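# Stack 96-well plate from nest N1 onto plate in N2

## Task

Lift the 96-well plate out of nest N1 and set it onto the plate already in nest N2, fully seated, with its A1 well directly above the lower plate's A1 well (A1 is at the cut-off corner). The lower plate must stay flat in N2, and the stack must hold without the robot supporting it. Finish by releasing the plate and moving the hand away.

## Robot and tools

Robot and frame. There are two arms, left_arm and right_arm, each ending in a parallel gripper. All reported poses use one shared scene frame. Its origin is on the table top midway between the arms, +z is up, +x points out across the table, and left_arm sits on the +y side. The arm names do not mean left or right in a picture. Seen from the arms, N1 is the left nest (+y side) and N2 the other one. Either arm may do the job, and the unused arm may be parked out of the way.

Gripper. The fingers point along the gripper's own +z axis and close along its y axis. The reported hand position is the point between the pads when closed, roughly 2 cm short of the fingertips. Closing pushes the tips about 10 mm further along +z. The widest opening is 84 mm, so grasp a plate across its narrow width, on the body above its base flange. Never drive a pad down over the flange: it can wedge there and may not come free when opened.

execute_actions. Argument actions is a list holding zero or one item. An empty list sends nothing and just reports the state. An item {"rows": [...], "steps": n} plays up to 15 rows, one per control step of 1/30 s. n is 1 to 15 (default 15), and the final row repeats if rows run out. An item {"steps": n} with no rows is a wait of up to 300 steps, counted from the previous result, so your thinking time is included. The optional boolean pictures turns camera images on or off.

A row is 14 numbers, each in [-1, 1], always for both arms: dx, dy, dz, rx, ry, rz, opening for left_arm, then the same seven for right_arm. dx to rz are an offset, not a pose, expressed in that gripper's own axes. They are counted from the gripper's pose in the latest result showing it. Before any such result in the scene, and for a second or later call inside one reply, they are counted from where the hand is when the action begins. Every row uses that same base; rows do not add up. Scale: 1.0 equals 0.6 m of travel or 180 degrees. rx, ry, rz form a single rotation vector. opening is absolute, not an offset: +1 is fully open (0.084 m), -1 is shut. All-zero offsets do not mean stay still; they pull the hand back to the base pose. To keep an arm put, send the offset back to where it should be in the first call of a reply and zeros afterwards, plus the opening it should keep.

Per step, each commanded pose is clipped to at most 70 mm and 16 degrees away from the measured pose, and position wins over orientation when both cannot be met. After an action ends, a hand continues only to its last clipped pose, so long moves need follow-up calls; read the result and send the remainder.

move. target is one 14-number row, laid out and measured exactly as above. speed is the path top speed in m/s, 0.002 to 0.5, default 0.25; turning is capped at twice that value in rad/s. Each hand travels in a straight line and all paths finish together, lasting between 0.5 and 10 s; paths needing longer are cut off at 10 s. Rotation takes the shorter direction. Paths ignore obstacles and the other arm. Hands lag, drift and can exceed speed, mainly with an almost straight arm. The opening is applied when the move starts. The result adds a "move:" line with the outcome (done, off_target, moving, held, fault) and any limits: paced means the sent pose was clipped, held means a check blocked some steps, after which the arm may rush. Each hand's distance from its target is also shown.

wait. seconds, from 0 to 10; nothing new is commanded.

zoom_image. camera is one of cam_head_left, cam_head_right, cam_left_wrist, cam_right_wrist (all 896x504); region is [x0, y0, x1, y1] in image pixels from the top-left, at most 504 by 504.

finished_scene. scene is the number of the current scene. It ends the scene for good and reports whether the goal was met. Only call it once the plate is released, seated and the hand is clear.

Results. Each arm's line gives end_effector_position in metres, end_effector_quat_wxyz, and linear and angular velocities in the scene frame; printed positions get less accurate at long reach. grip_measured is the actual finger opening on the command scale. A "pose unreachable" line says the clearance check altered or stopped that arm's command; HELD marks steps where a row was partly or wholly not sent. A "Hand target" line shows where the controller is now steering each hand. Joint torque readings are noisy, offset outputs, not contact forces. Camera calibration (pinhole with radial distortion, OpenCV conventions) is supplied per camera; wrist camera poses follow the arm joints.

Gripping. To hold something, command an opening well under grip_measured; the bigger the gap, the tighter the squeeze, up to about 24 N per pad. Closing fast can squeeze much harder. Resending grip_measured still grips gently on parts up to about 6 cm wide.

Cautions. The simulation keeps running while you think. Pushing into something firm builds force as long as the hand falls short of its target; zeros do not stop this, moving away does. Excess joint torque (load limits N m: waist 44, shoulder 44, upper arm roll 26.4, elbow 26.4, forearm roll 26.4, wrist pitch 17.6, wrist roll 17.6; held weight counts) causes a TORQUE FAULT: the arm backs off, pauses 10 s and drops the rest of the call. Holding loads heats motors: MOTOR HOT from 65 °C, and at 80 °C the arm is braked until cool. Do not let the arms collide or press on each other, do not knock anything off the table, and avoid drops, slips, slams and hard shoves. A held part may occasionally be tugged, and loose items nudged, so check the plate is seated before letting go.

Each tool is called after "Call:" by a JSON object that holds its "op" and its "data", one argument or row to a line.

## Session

Call:
{"op": "execute_actions", "data": {
  "actions": []
}}

Scene clock: 0.00 s of 8400.00 s.
left_arm: end_effector_position=(+0.3609, +0.4010, +0.2476) grip_measured=+1.00 end_effector_quat_wxyz=(-0.001, +1.000, +0.012, -0.004) end_effector_velocity=(+0.000, +0.001, +0.000) end_effector_angular_velocity=(-0.000, -0.001, +0.002) | right_arm: end_effector_position=(+0.3548, -0.5432, +0.2050) grip_measured=+1.00 end_effector_quat_wxyz=(+0.126, +0.268, +0.955, -0.009) end_effector_velocity=(-0.000, +0.000, -0.000) end_effector_angular_velocity=(+0.001, +0.000, -0.001)
Joint positions: left_arm=[ 0.002 -0.246  0.001  0.918  0.003  1.172 -0.003  0.084] | right_arm=[-0.837 -0.081  0.064  0.88   0.109  0.719  3.     0.084]
Joint velocities: left_arm=[ 0.     0.     0.001  0.    -0.    -0.001 -0.001  0.   ] | right_arm=[-0.     0.    -0.    -0.001  0.001  0.    -0.    -0.   ]
Joint torques (N m, as the arm reports them, + toward a larger angle): no reading
Hand target (left_arm): +0.361, +0.401, +0.248; -0.001, +1.000, +0.012, -0.004
Hand target (right_arm): +0.355, -0.543, +0.205; +0.126, +0.268, +0.955, -0.009
camera_calibration (this result's frames):
cam_right_wrist: T_world_to_cam=[[0.518486, 0.854564, 0.0298703, 0.314737], [0.820916, -0.50724, 0.262308, -0.555359], [0.23931, -0.111482, -0.964522, 0.184255], [0, 0, 0, 1]] pos_world=[0.248622, -0.530122, 0.313992]

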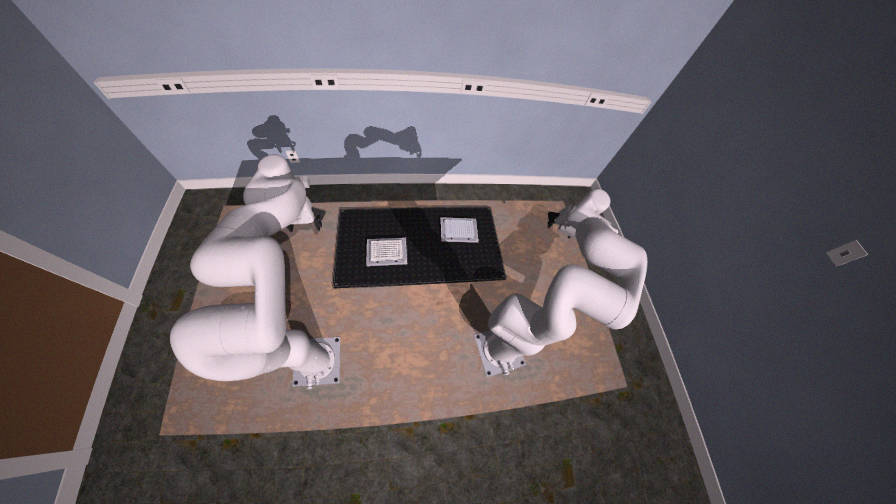

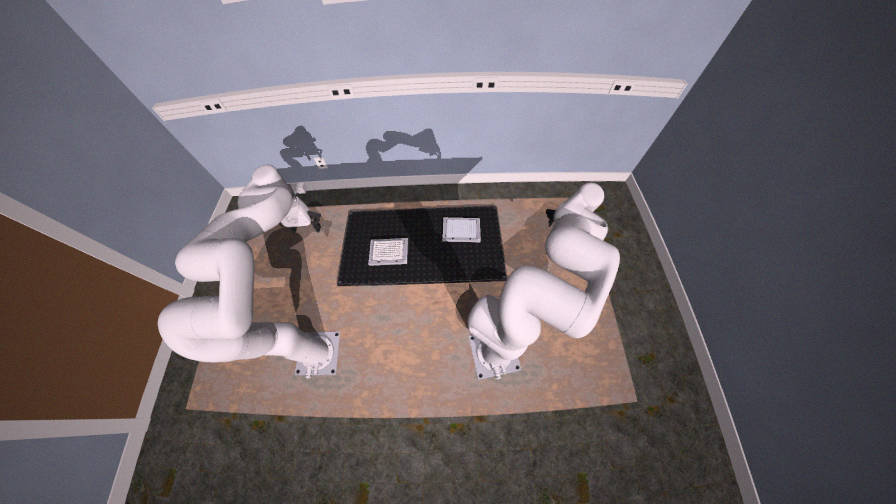

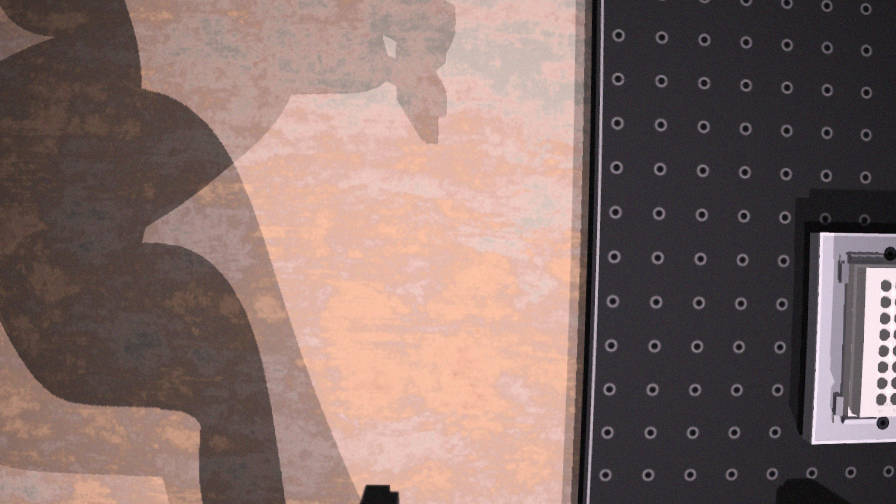

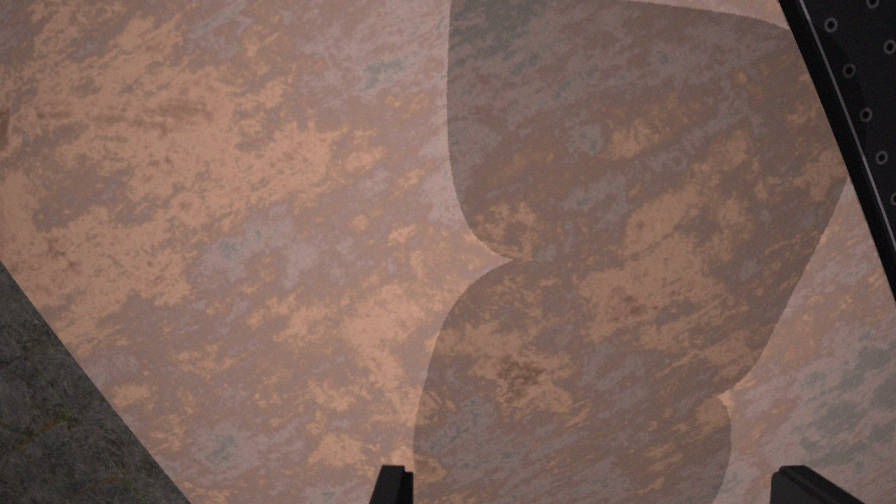

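Call:
{"op": "zoom_image", "data": {
  "camera": "cam_head_right",
  "region": [360, 205, 490, 275]
}}

Call:
{"op": "zoom_image", "data": {
  "camera": "cam_left_wrist",
  "region": [776, 220, 896, 450]
}}

Region (360, 205, 490, 275) of cam_head_right's 896x504 image, scaled by 3.877, with more detail than that image has; it fills the top 271 rows of this view, and the rest is white.

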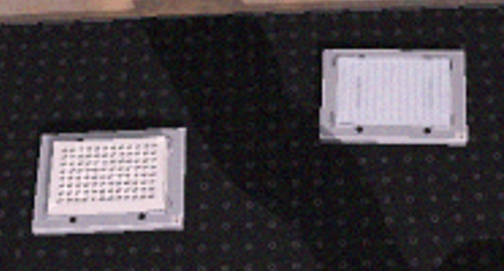

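Region (776, 220, 896, 450) of cam_left_wrist's 896x504 image, scaled by 2.191, with more detail than that image has; it fills the left 263 columns of this view, and the rest is white.

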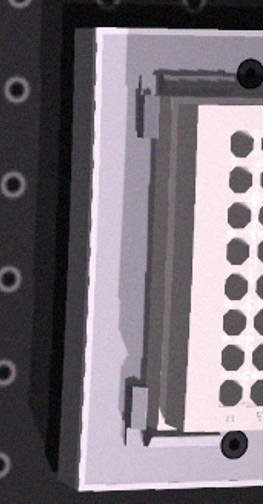

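Call:
{"op": "move", "data": {
  "target": [-0.12,-0.18,0,0,0,0,1,0.1865,0.6055,0.201,0.0564,0.0629,0.3347,1],
  "speed": 0.22
}}

Scene clock: 15.33 s of 8400.00 s.
left_arm: end_effector_position=(+0.2865, +0.5073, +0.2481) grip_measured=+1.00 end_effector_quat_wxyz=(-0.001, +1.000, +0.012, -0.004) end_effector_velocity=(-0.000, +0.001, +0.000) end_effector_angular_velocity=(+0.000, -0.001, +0.000) | right_arm: end_effector_position=(+0.4771, -0.1849, +0.0785) grip_measured=+1.00 end_effector_quat_wxyz=(-0.001, +0.719, +0.695, +0.000) end_effector_velocity=(+0.001, +0.003, -0.001) end_effector_angular_velocity=(-0.003, +0.006, -0.005)
Joint positions: left_arm=[ 0.12  -0.446  0.173  0.755  0.084  1.204  0.242  0.084] | right_arm=[-0.36   0.425  0.392  1.185 -0.219  0.801  5.057  0.084]
Joint velocities: left_arm=[ 0.001 -0.001  0.001  0.     0.     0.001  0.001  0.   ] | right_arm=[ 0.009  0.009 -0.003  0.011 -0.003  0.009  0.012  0.   ]
Joint torques (N m, as the arm reports them, + toward a larger angle): left_arm=[ 0.68 -8.4  -1.17 13.45 -0.3  -2.64 -0.15] | right_arm=[ -0.42 -24.97   3.51  18.93  -0.08  -1.53  -0.54]
Hand target (left_arm): +0.286, +0.507, +0.248; -0.001, +1.000, +0.012, -0.004
Hand target (right_arm): +0.477, -0.184, +0.078; -0.001, +0.719, +0.695, +0.000
Off the commanded pose (left_arm): 0.000 m, 0 deg.
Off the commanded pose (right_arm): 0.001 m, 0 deg.
After step 90, 9.23 s passed at rest.
move: done
camera_calibration (this result's frames):
cam_left_wrist: T_world_to_cam=[[0.0269271, -0.999637, 0.000445418, 0.529993], [-0.99918, -0.0269012, 0.0302656, 0.359375], [-0.0302426, -0.00126002, -0.999542, 0.386557], [0, 0, 0, 1]] pos_world=[0.3565, 0.539955, 0.375267]
cam_right_wrist: T_world_to_cam=[[0.999223, -0.0334202, -0.0208869, -0.440688], [-0.0330943, -0.999328, 0.0157608, -0.105042], [-0.0213996, -0.0150573, -0.999658, 0.217792], [0, 0, 0, 1]] pos_world=[0.44153, -0.11642, 0.210168]

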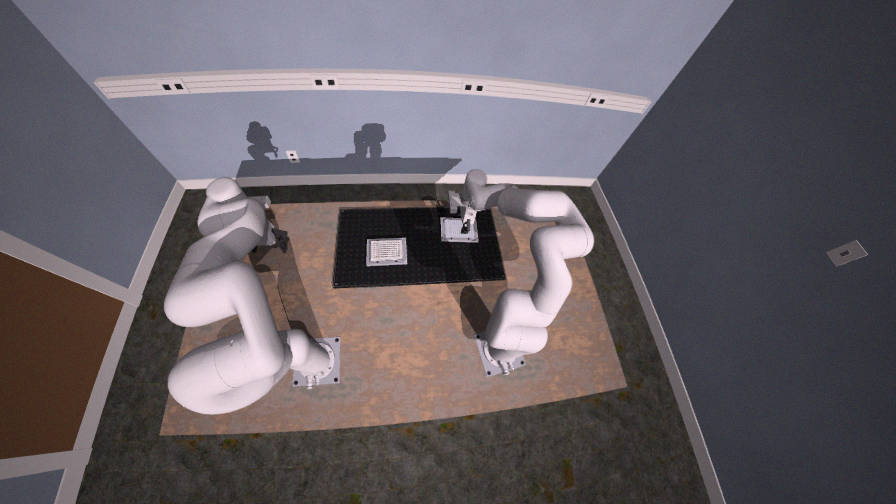

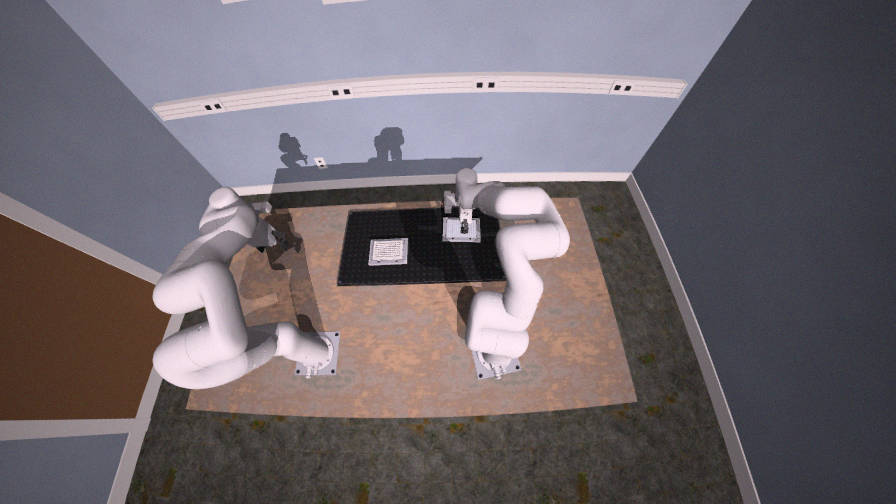

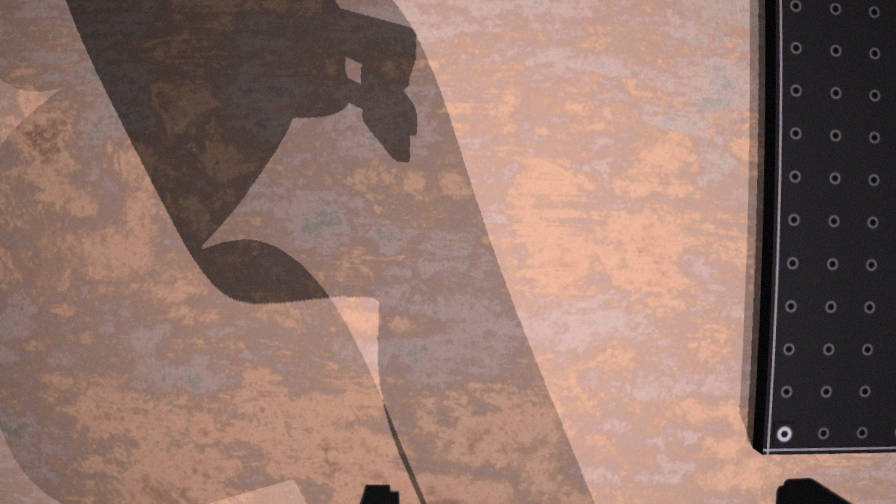

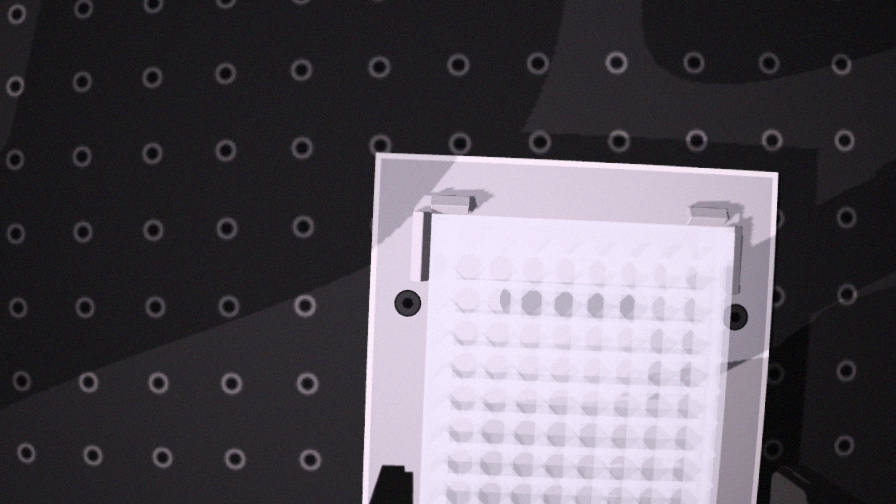

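Call:
{"op": "move", "data": {
  "target": [0,0,0,0,0,0,1,0,0.0014,0.043,0,0,0.0133,1],
  "speed": 0.05
}}

Call:
{"op": "zoom_image", "data": {
  "camera": "cam_right_wrist",
  "region": [600, 170, 850, 504]
}}

Call:
{"op": "zoom_image", "data": {
  "camera": "cam_right_wrist",
  "region": [350, 170, 600, 504]
}}

Scene clock: 19.67 s of 8400.00 s.
left_arm: end_effector_position=(+0.2865, +0.5073, +0.2481) grip_measured=+1.00 end_effector_quat_wxyz=(-0.001, +1.000, +0.012, -0.004) end_effector_velocity=(-0.000, +0.000, -0.000) end_effector_angular_velocity=(-0.000, +0.001, +0.000) | right_arm: end_effector_position=(+0.4780, -0.1849, +0.0531) grip_measured=+1.00 end_effector_quat_wxyz=(-0.001, +0.733, +0.680, +0.000) end_effector_velocity=(+0.001, +0.001, -0.002) end_effector_angular_velocity=(+0.000, -0.003, -0.003)
Joint positions: left_arm=[ 0.12  -0.446  0.173  0.755  0.084  1.204  0.242  0.084] | right_arm=[-0.342  0.475  0.369  1.178 -0.243  0.745  5.114  0.084]
Joint velocities: left_arm=[ 0.001  0.    -0.    -0.     0.     0.    -0.    -0.   ] | right_arm=[ 0.004  0.006 -0.003  0.001 -0.004 -0.008  0.007 -0.   ]
Joint torques (N m, as the arm reports them, + toward a larger angle): left_arm=[ 0.73 -8.24 -1.27 13.61 -0.2  -2.68 -0.3 ] | right_arm=[ -0.39 -25.67   4.02  18.1    0.02  -1.39  -0.54]
Hand target (left_arm): +0.286, +0.507, +0.248; -0.001, +1.000, +0.012, -0.004
Hand target (right_arm): +0.478, -0.185, +0.053; -0.001, +0.734, +0.680, +0.000
Off the commanded pose (left_arm): 0.000 m, 0 deg.
Off the commanded pose (right_arm): 0.000 m, 0 deg.
After step 90, 0.43 s passed at rest.
move: done
camera_calibration (this result's frames):
cam_left_wrist: T_world_to_cam=[[0.0269291, -0.999637, 0.000445845, 0.529994], [-0.99918, -0.0269032, 0.0302647, 0.359376], [-0.0302418, -0.00126048, -0.999542, 0.386557], [0, 0, 0, 1]] pos_world=[0.356499, 0.539957, 0.375267]
cam_right_wrist: T_world_to_cam=[[0.996995, -0.0746322, -0.0207531, -0.448623], [-0.0743117, -0.99711, 0.0158091, -0.0845319], [-0.021873, -0.0142194, -0.99966, 0.192812], [0, 0, 0, 1]] pos_world=[0.445211, -0.115028, 0.184773]

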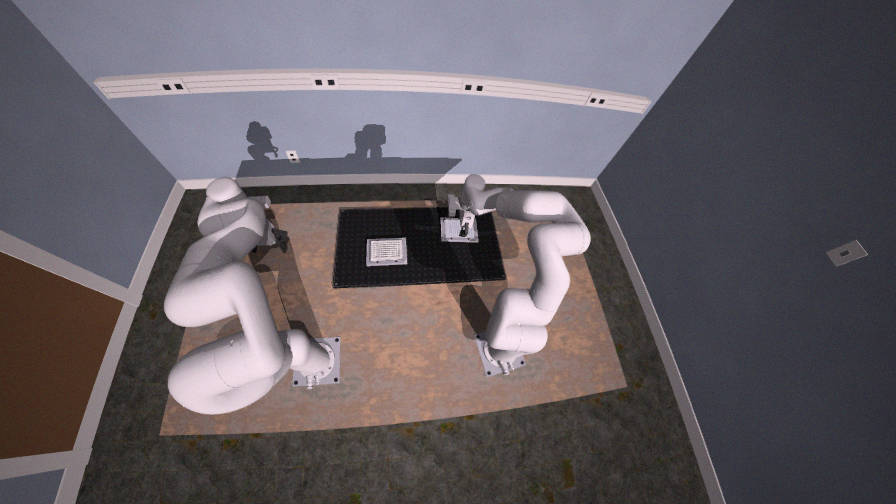

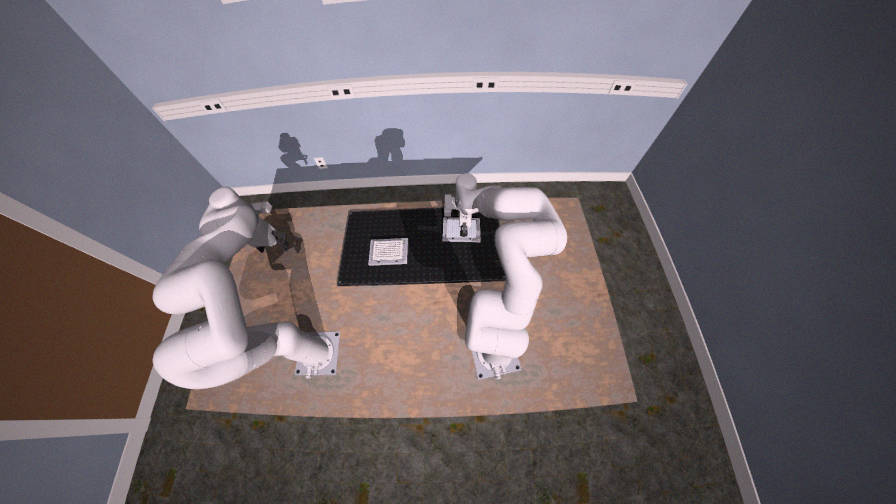

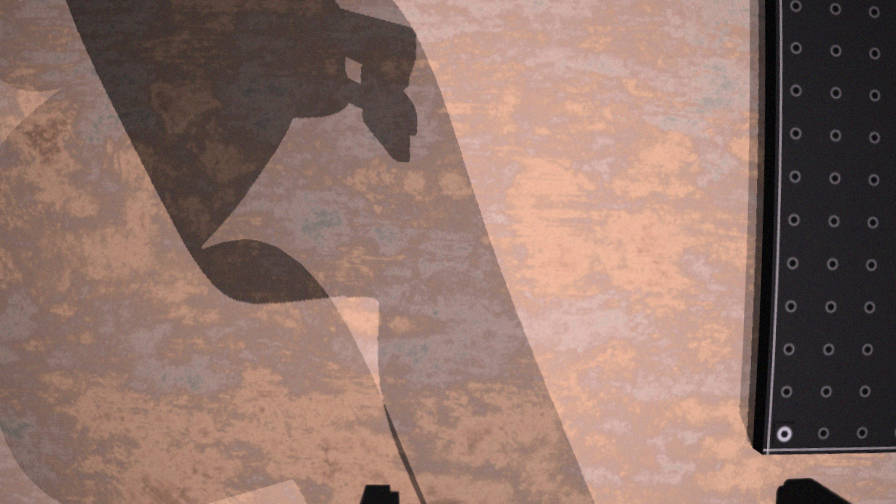

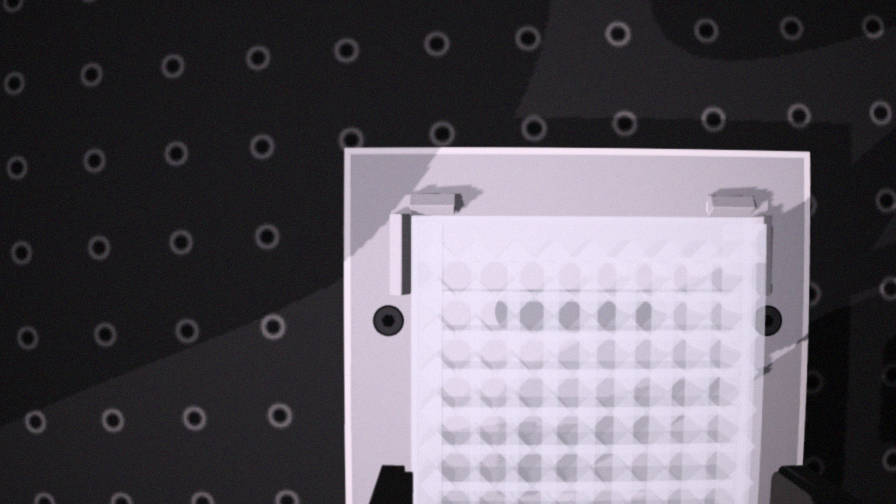

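Region (600, 170, 850, 504) of cam_right_wrist's 896x504 image, scaled by 1.509, with more detail than that image has; it fills the left 377 columns of this view, and the rest is white.

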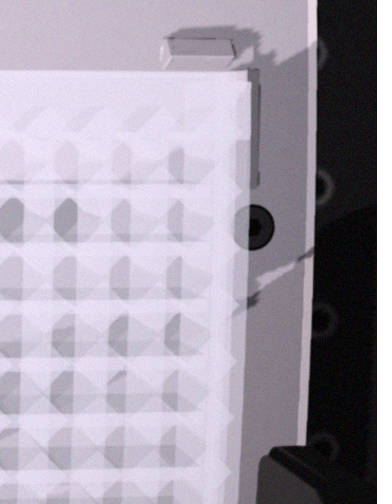

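Region (350, 170, 600, 504) of cam_right_wrist's 896x504 image, scaled by 1.509, with more detail than that image has; it fills the left 377 columns of this view, and the rest is white.

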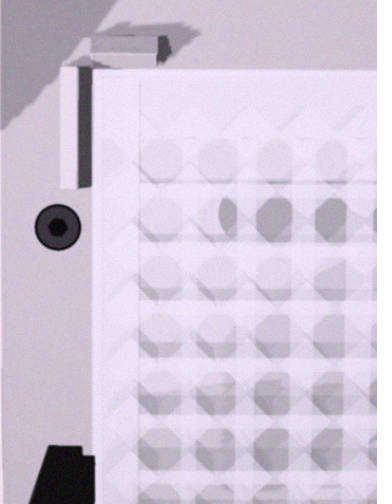

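Call:
{"op": "move", "data": {
  "target": [0,0,0,0,0,0,1,0.519,-0.2045,-0.043,0,0,-0.022,1],
  "speed": 0.2
}}

Scene clock: 24.33 s of 8400.00 s.
left_arm: end_effector_position=(+0.2865, +0.5073, +0.2481) grip_measured=+1.00 end_effector_quat_wxyz=(-0.001, +1.000, +0.012, -0.004) end_effector_velocity=(-0.000, +0.000, -0.000) end_effector_angular_velocity=(-0.000, +0.001, +0.001) | right_arm: end_effector_position=(+0.3784, +0.1347, +0.0791) grip_measured=+1.00 end_effector_quat_wxyz=(-0.002, +0.710, +0.705, +0.000) end_effector_velocity=(-0.000, +0.003, +0.000) end_effector_angular_velocity=(-0.001, +0.001, +0.001)
Joint positions: left_arm=[ 0.12  -0.446  0.173  0.755  0.084  1.204  0.242  0.084] | right_arm=[ 0.191  0.617  0.491  1.452 -0.346  0.922  5.693  0.084]
Joint velocities: left_arm=[ 0.001  0.    -0.    -0.     0.     0.     0.    -0.   ] | right_arm=[ 0.005  0.006  0.     0.01  -0.002  0.006  0.002  0.   ]
Joint torques (N m, as the arm reports them, + toward a larger angle): left_arm=[ 0.77 -8.37 -1.35 13.44 -0.27 -2.72 -0.12] | right_arm=[ -0.92 -28.51   5.73  19.38   0.17  -1.42  -0.19]
Hand target (left_arm): +0.286, +0.507, +0.248; -0.001, +1.000, +0.012, -0.004
Hand target (right_arm): +0.378, +0.135, +0.079; -0.002, +0.709, +0.705, +0.000
Off the commanded pose (left_arm): 0.000 m, 0 deg.
Off the commanded pose (right_arm): 0.001 m, 0 deg.
move: done
camera_calibration (this result's frames):
cam_left_wrist: T_world_to_cam=[[0.026929, -0.999637, 0.000445791, 0.529994], [-0.99918, -0.0269031, 0.0302647, 0.359376], [-0.0302417, -0.00126042, -0.999542, 0.386557], [0, 0, 0, 1]] pos_world=[0.356499, 0.539957, 0.375267]
cam_right_wrist: T_world_to_cam=[[0.999739, -0.00611982, -0.0219896, -0.335154], [-0.00579454, -0.999873, 0.0148254, 0.200898], [-0.0220776, -0.0146942, -0.999648, 0.221362], [0, 0, 0, 1]] pos_world=[0.341118, 0.202074, 0.210936]

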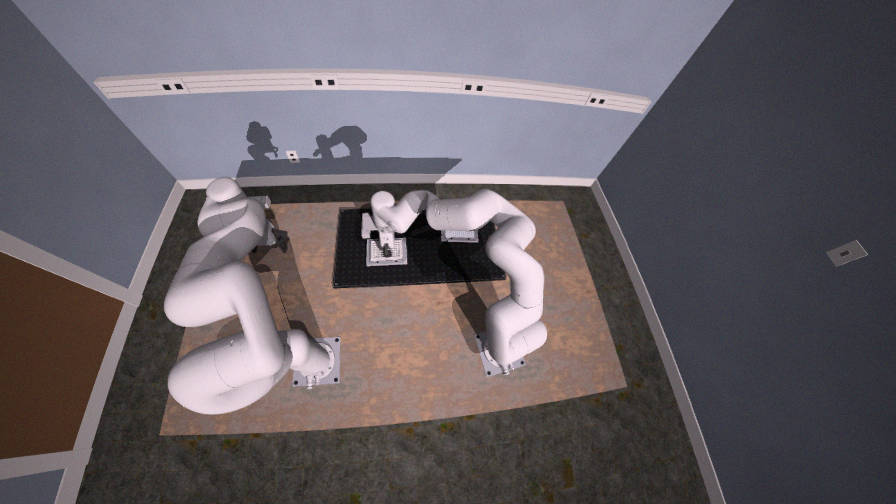

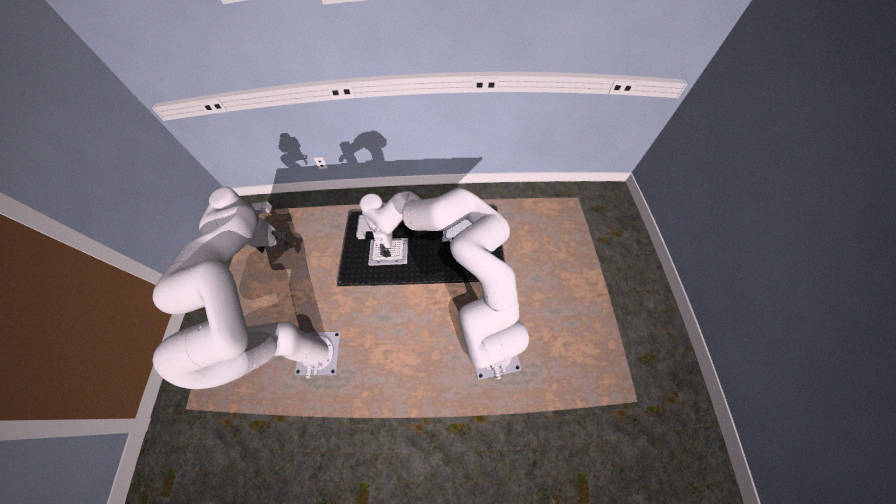

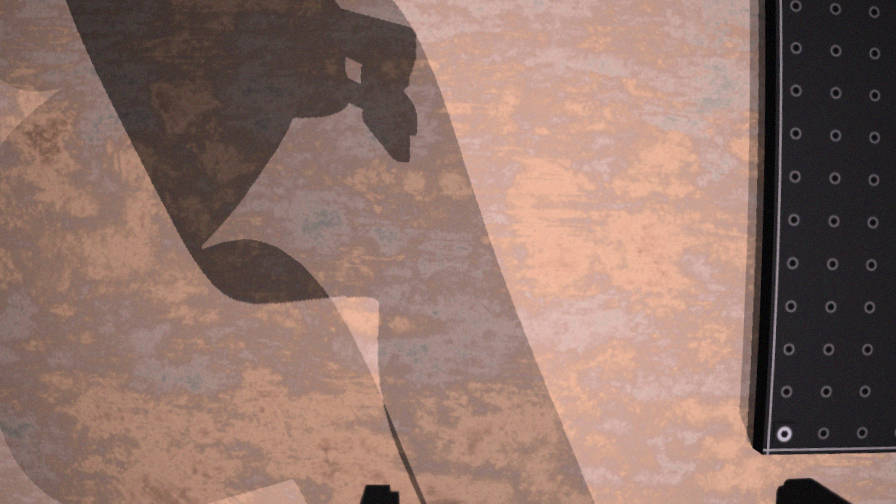

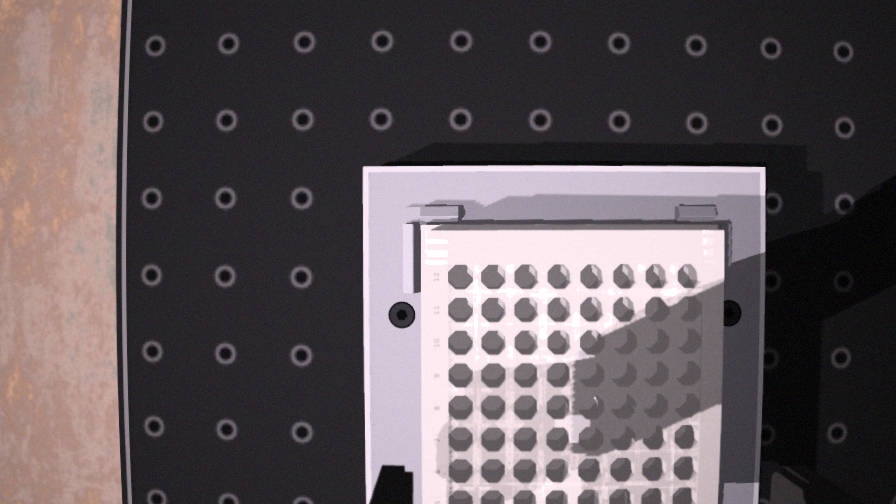

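Call:
{"op": "move", "data": {
  "target": [0,0,0,0,0,0,1,-0.002,0.0016,0.044,0,0,-0.0006,1],
  "speed": 0.05
}}

Call:
{"op": "zoom_image", "data": {
  "camera": "cam_right_wrist",
  "region": [600, 170, 850, 504]
}}

Call:
{"op": "zoom_image", "data": {
  "camera": "cam_right_wrist",
  "region": [350, 170, 600, 504]
}}

Scene clock: 27.97 s of 8400.00 s.
left_arm: end_effector_position=(+0.2865, +0.5073, +0.2481) grip_measured=+1.00 end_effector_quat_wxyz=(-0.001, +1.000, +0.012, -0.004) end_effector_velocity=(-0.000, -0.000, -0.000) end_effector_angular_velocity=(+0.000, +0.001, -0.001) | right_arm: end_effector_position=(+0.3794, +0.1336, +0.0531) grip_measured=+1.00 end_effector_quat_wxyz=(-0.002, +0.709, +0.705, +0.000) end_effector_velocity=(+0.000, -0.000, -0.003) end_effector_angular_velocity=(-0.001, -0.000, -0.000)
Joint positions: left_arm=[ 0.12  -0.446  0.173  0.755  0.084  1.204  0.242  0.084] | right_arm=[ 0.199  0.66   0.473  1.44  -0.37   0.87   5.703  0.084]
Joint velocities: left_arm=[-0.    -0.    -0.001 -0.001 -0.     0.    -0.     0.   ] | right_arm=[ 0.001  0.005 -0.002  0.    -0.003 -0.004  0.001 -0.   ]
Joint torques (N m, as the arm reports them, + toward a larger angle): left_arm=[ 0.48 -8.25 -1.26 13.58 -0.48 -2.47 -0.22] | right_arm=[ -0.89 -29.42   6.1   18.72  -0.08  -1.37  -0.31]
Hand target (left_arm): +0.286, +0.507, +0.248; -0.001, +1.000, +0.012, -0.004
Hand target (right_arm): +0.379, +0.133, +0.053; -0.001, +0.709, +0.705, +0.000
Off the commanded pose (left_arm): 0.000 m, 0 deg.
Off the commanded pose (right_arm): 0.000 m, 0 deg.
move: done
camera_calibration (this result's frames):
cam_left_wrist: T_world_to_cam=[[0.0269289, -0.999637, 0.000445804, 0.529994], [-0.99918, -0.0269031, 0.0302647, 0.359376], [-0.0302417, -0.00126043, -0.999542, 0.386557], [0, 0, 0, 1]] pos_world=[0.356499, 0.539957, 0.375267]
cam_right_wrist: T_world_to_cam=[[0.999754, -0.00426992, -0.0217452, -0.336938], [-0.00395038, -0.999884, 0.0147167, 0.199477], [-0.0218055, -0.0146272, -0.999655, 0.195289], [0, 0, 0, 1]] pos_world=[0.341902, 0.200872, 0.184959]

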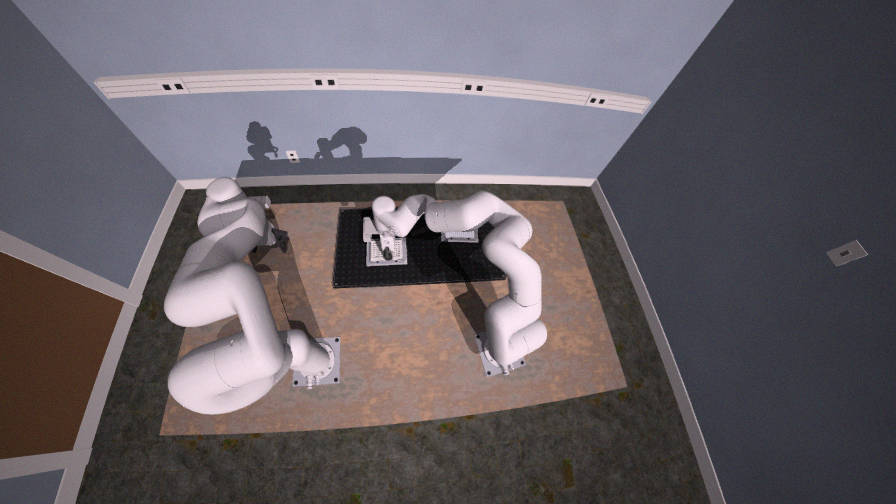

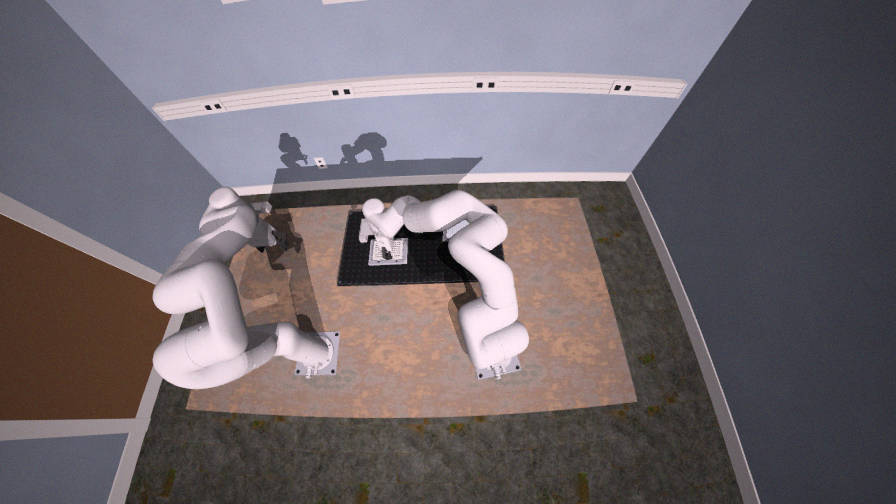

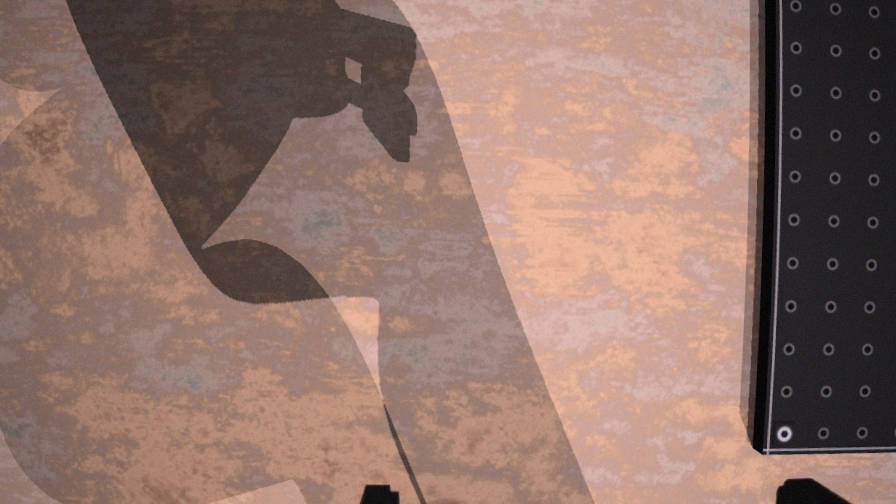

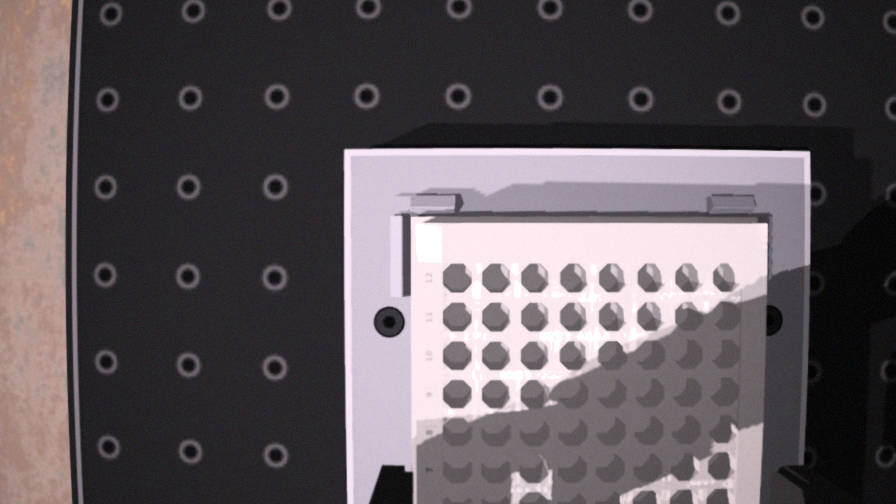

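Region (600, 170, 850, 504) of cam_right_wrist's 896x504 image, scaled by 1.509, with more detail than that image has; it fills the left 377 columns of this view, and the rest is white.

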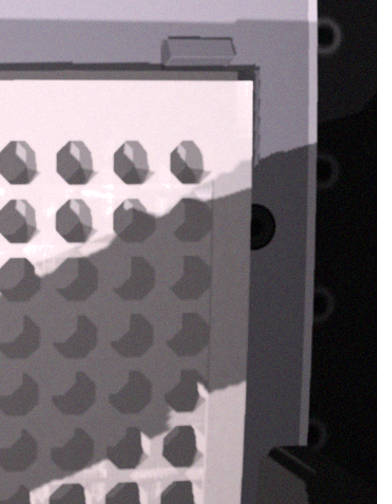

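Region (350, 170, 600, 504) of cam_right_wrist's 896x504 image, scaled by 1.509, with more detail than that image has; it fills the left 377 columns of this view, and the rest is white.

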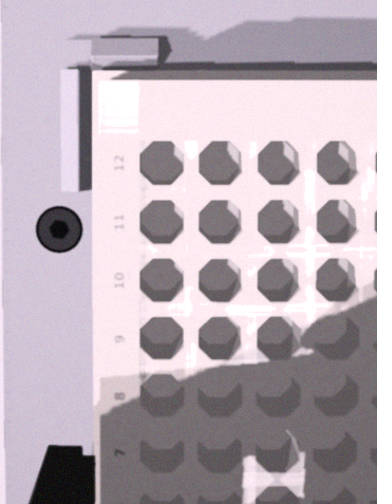

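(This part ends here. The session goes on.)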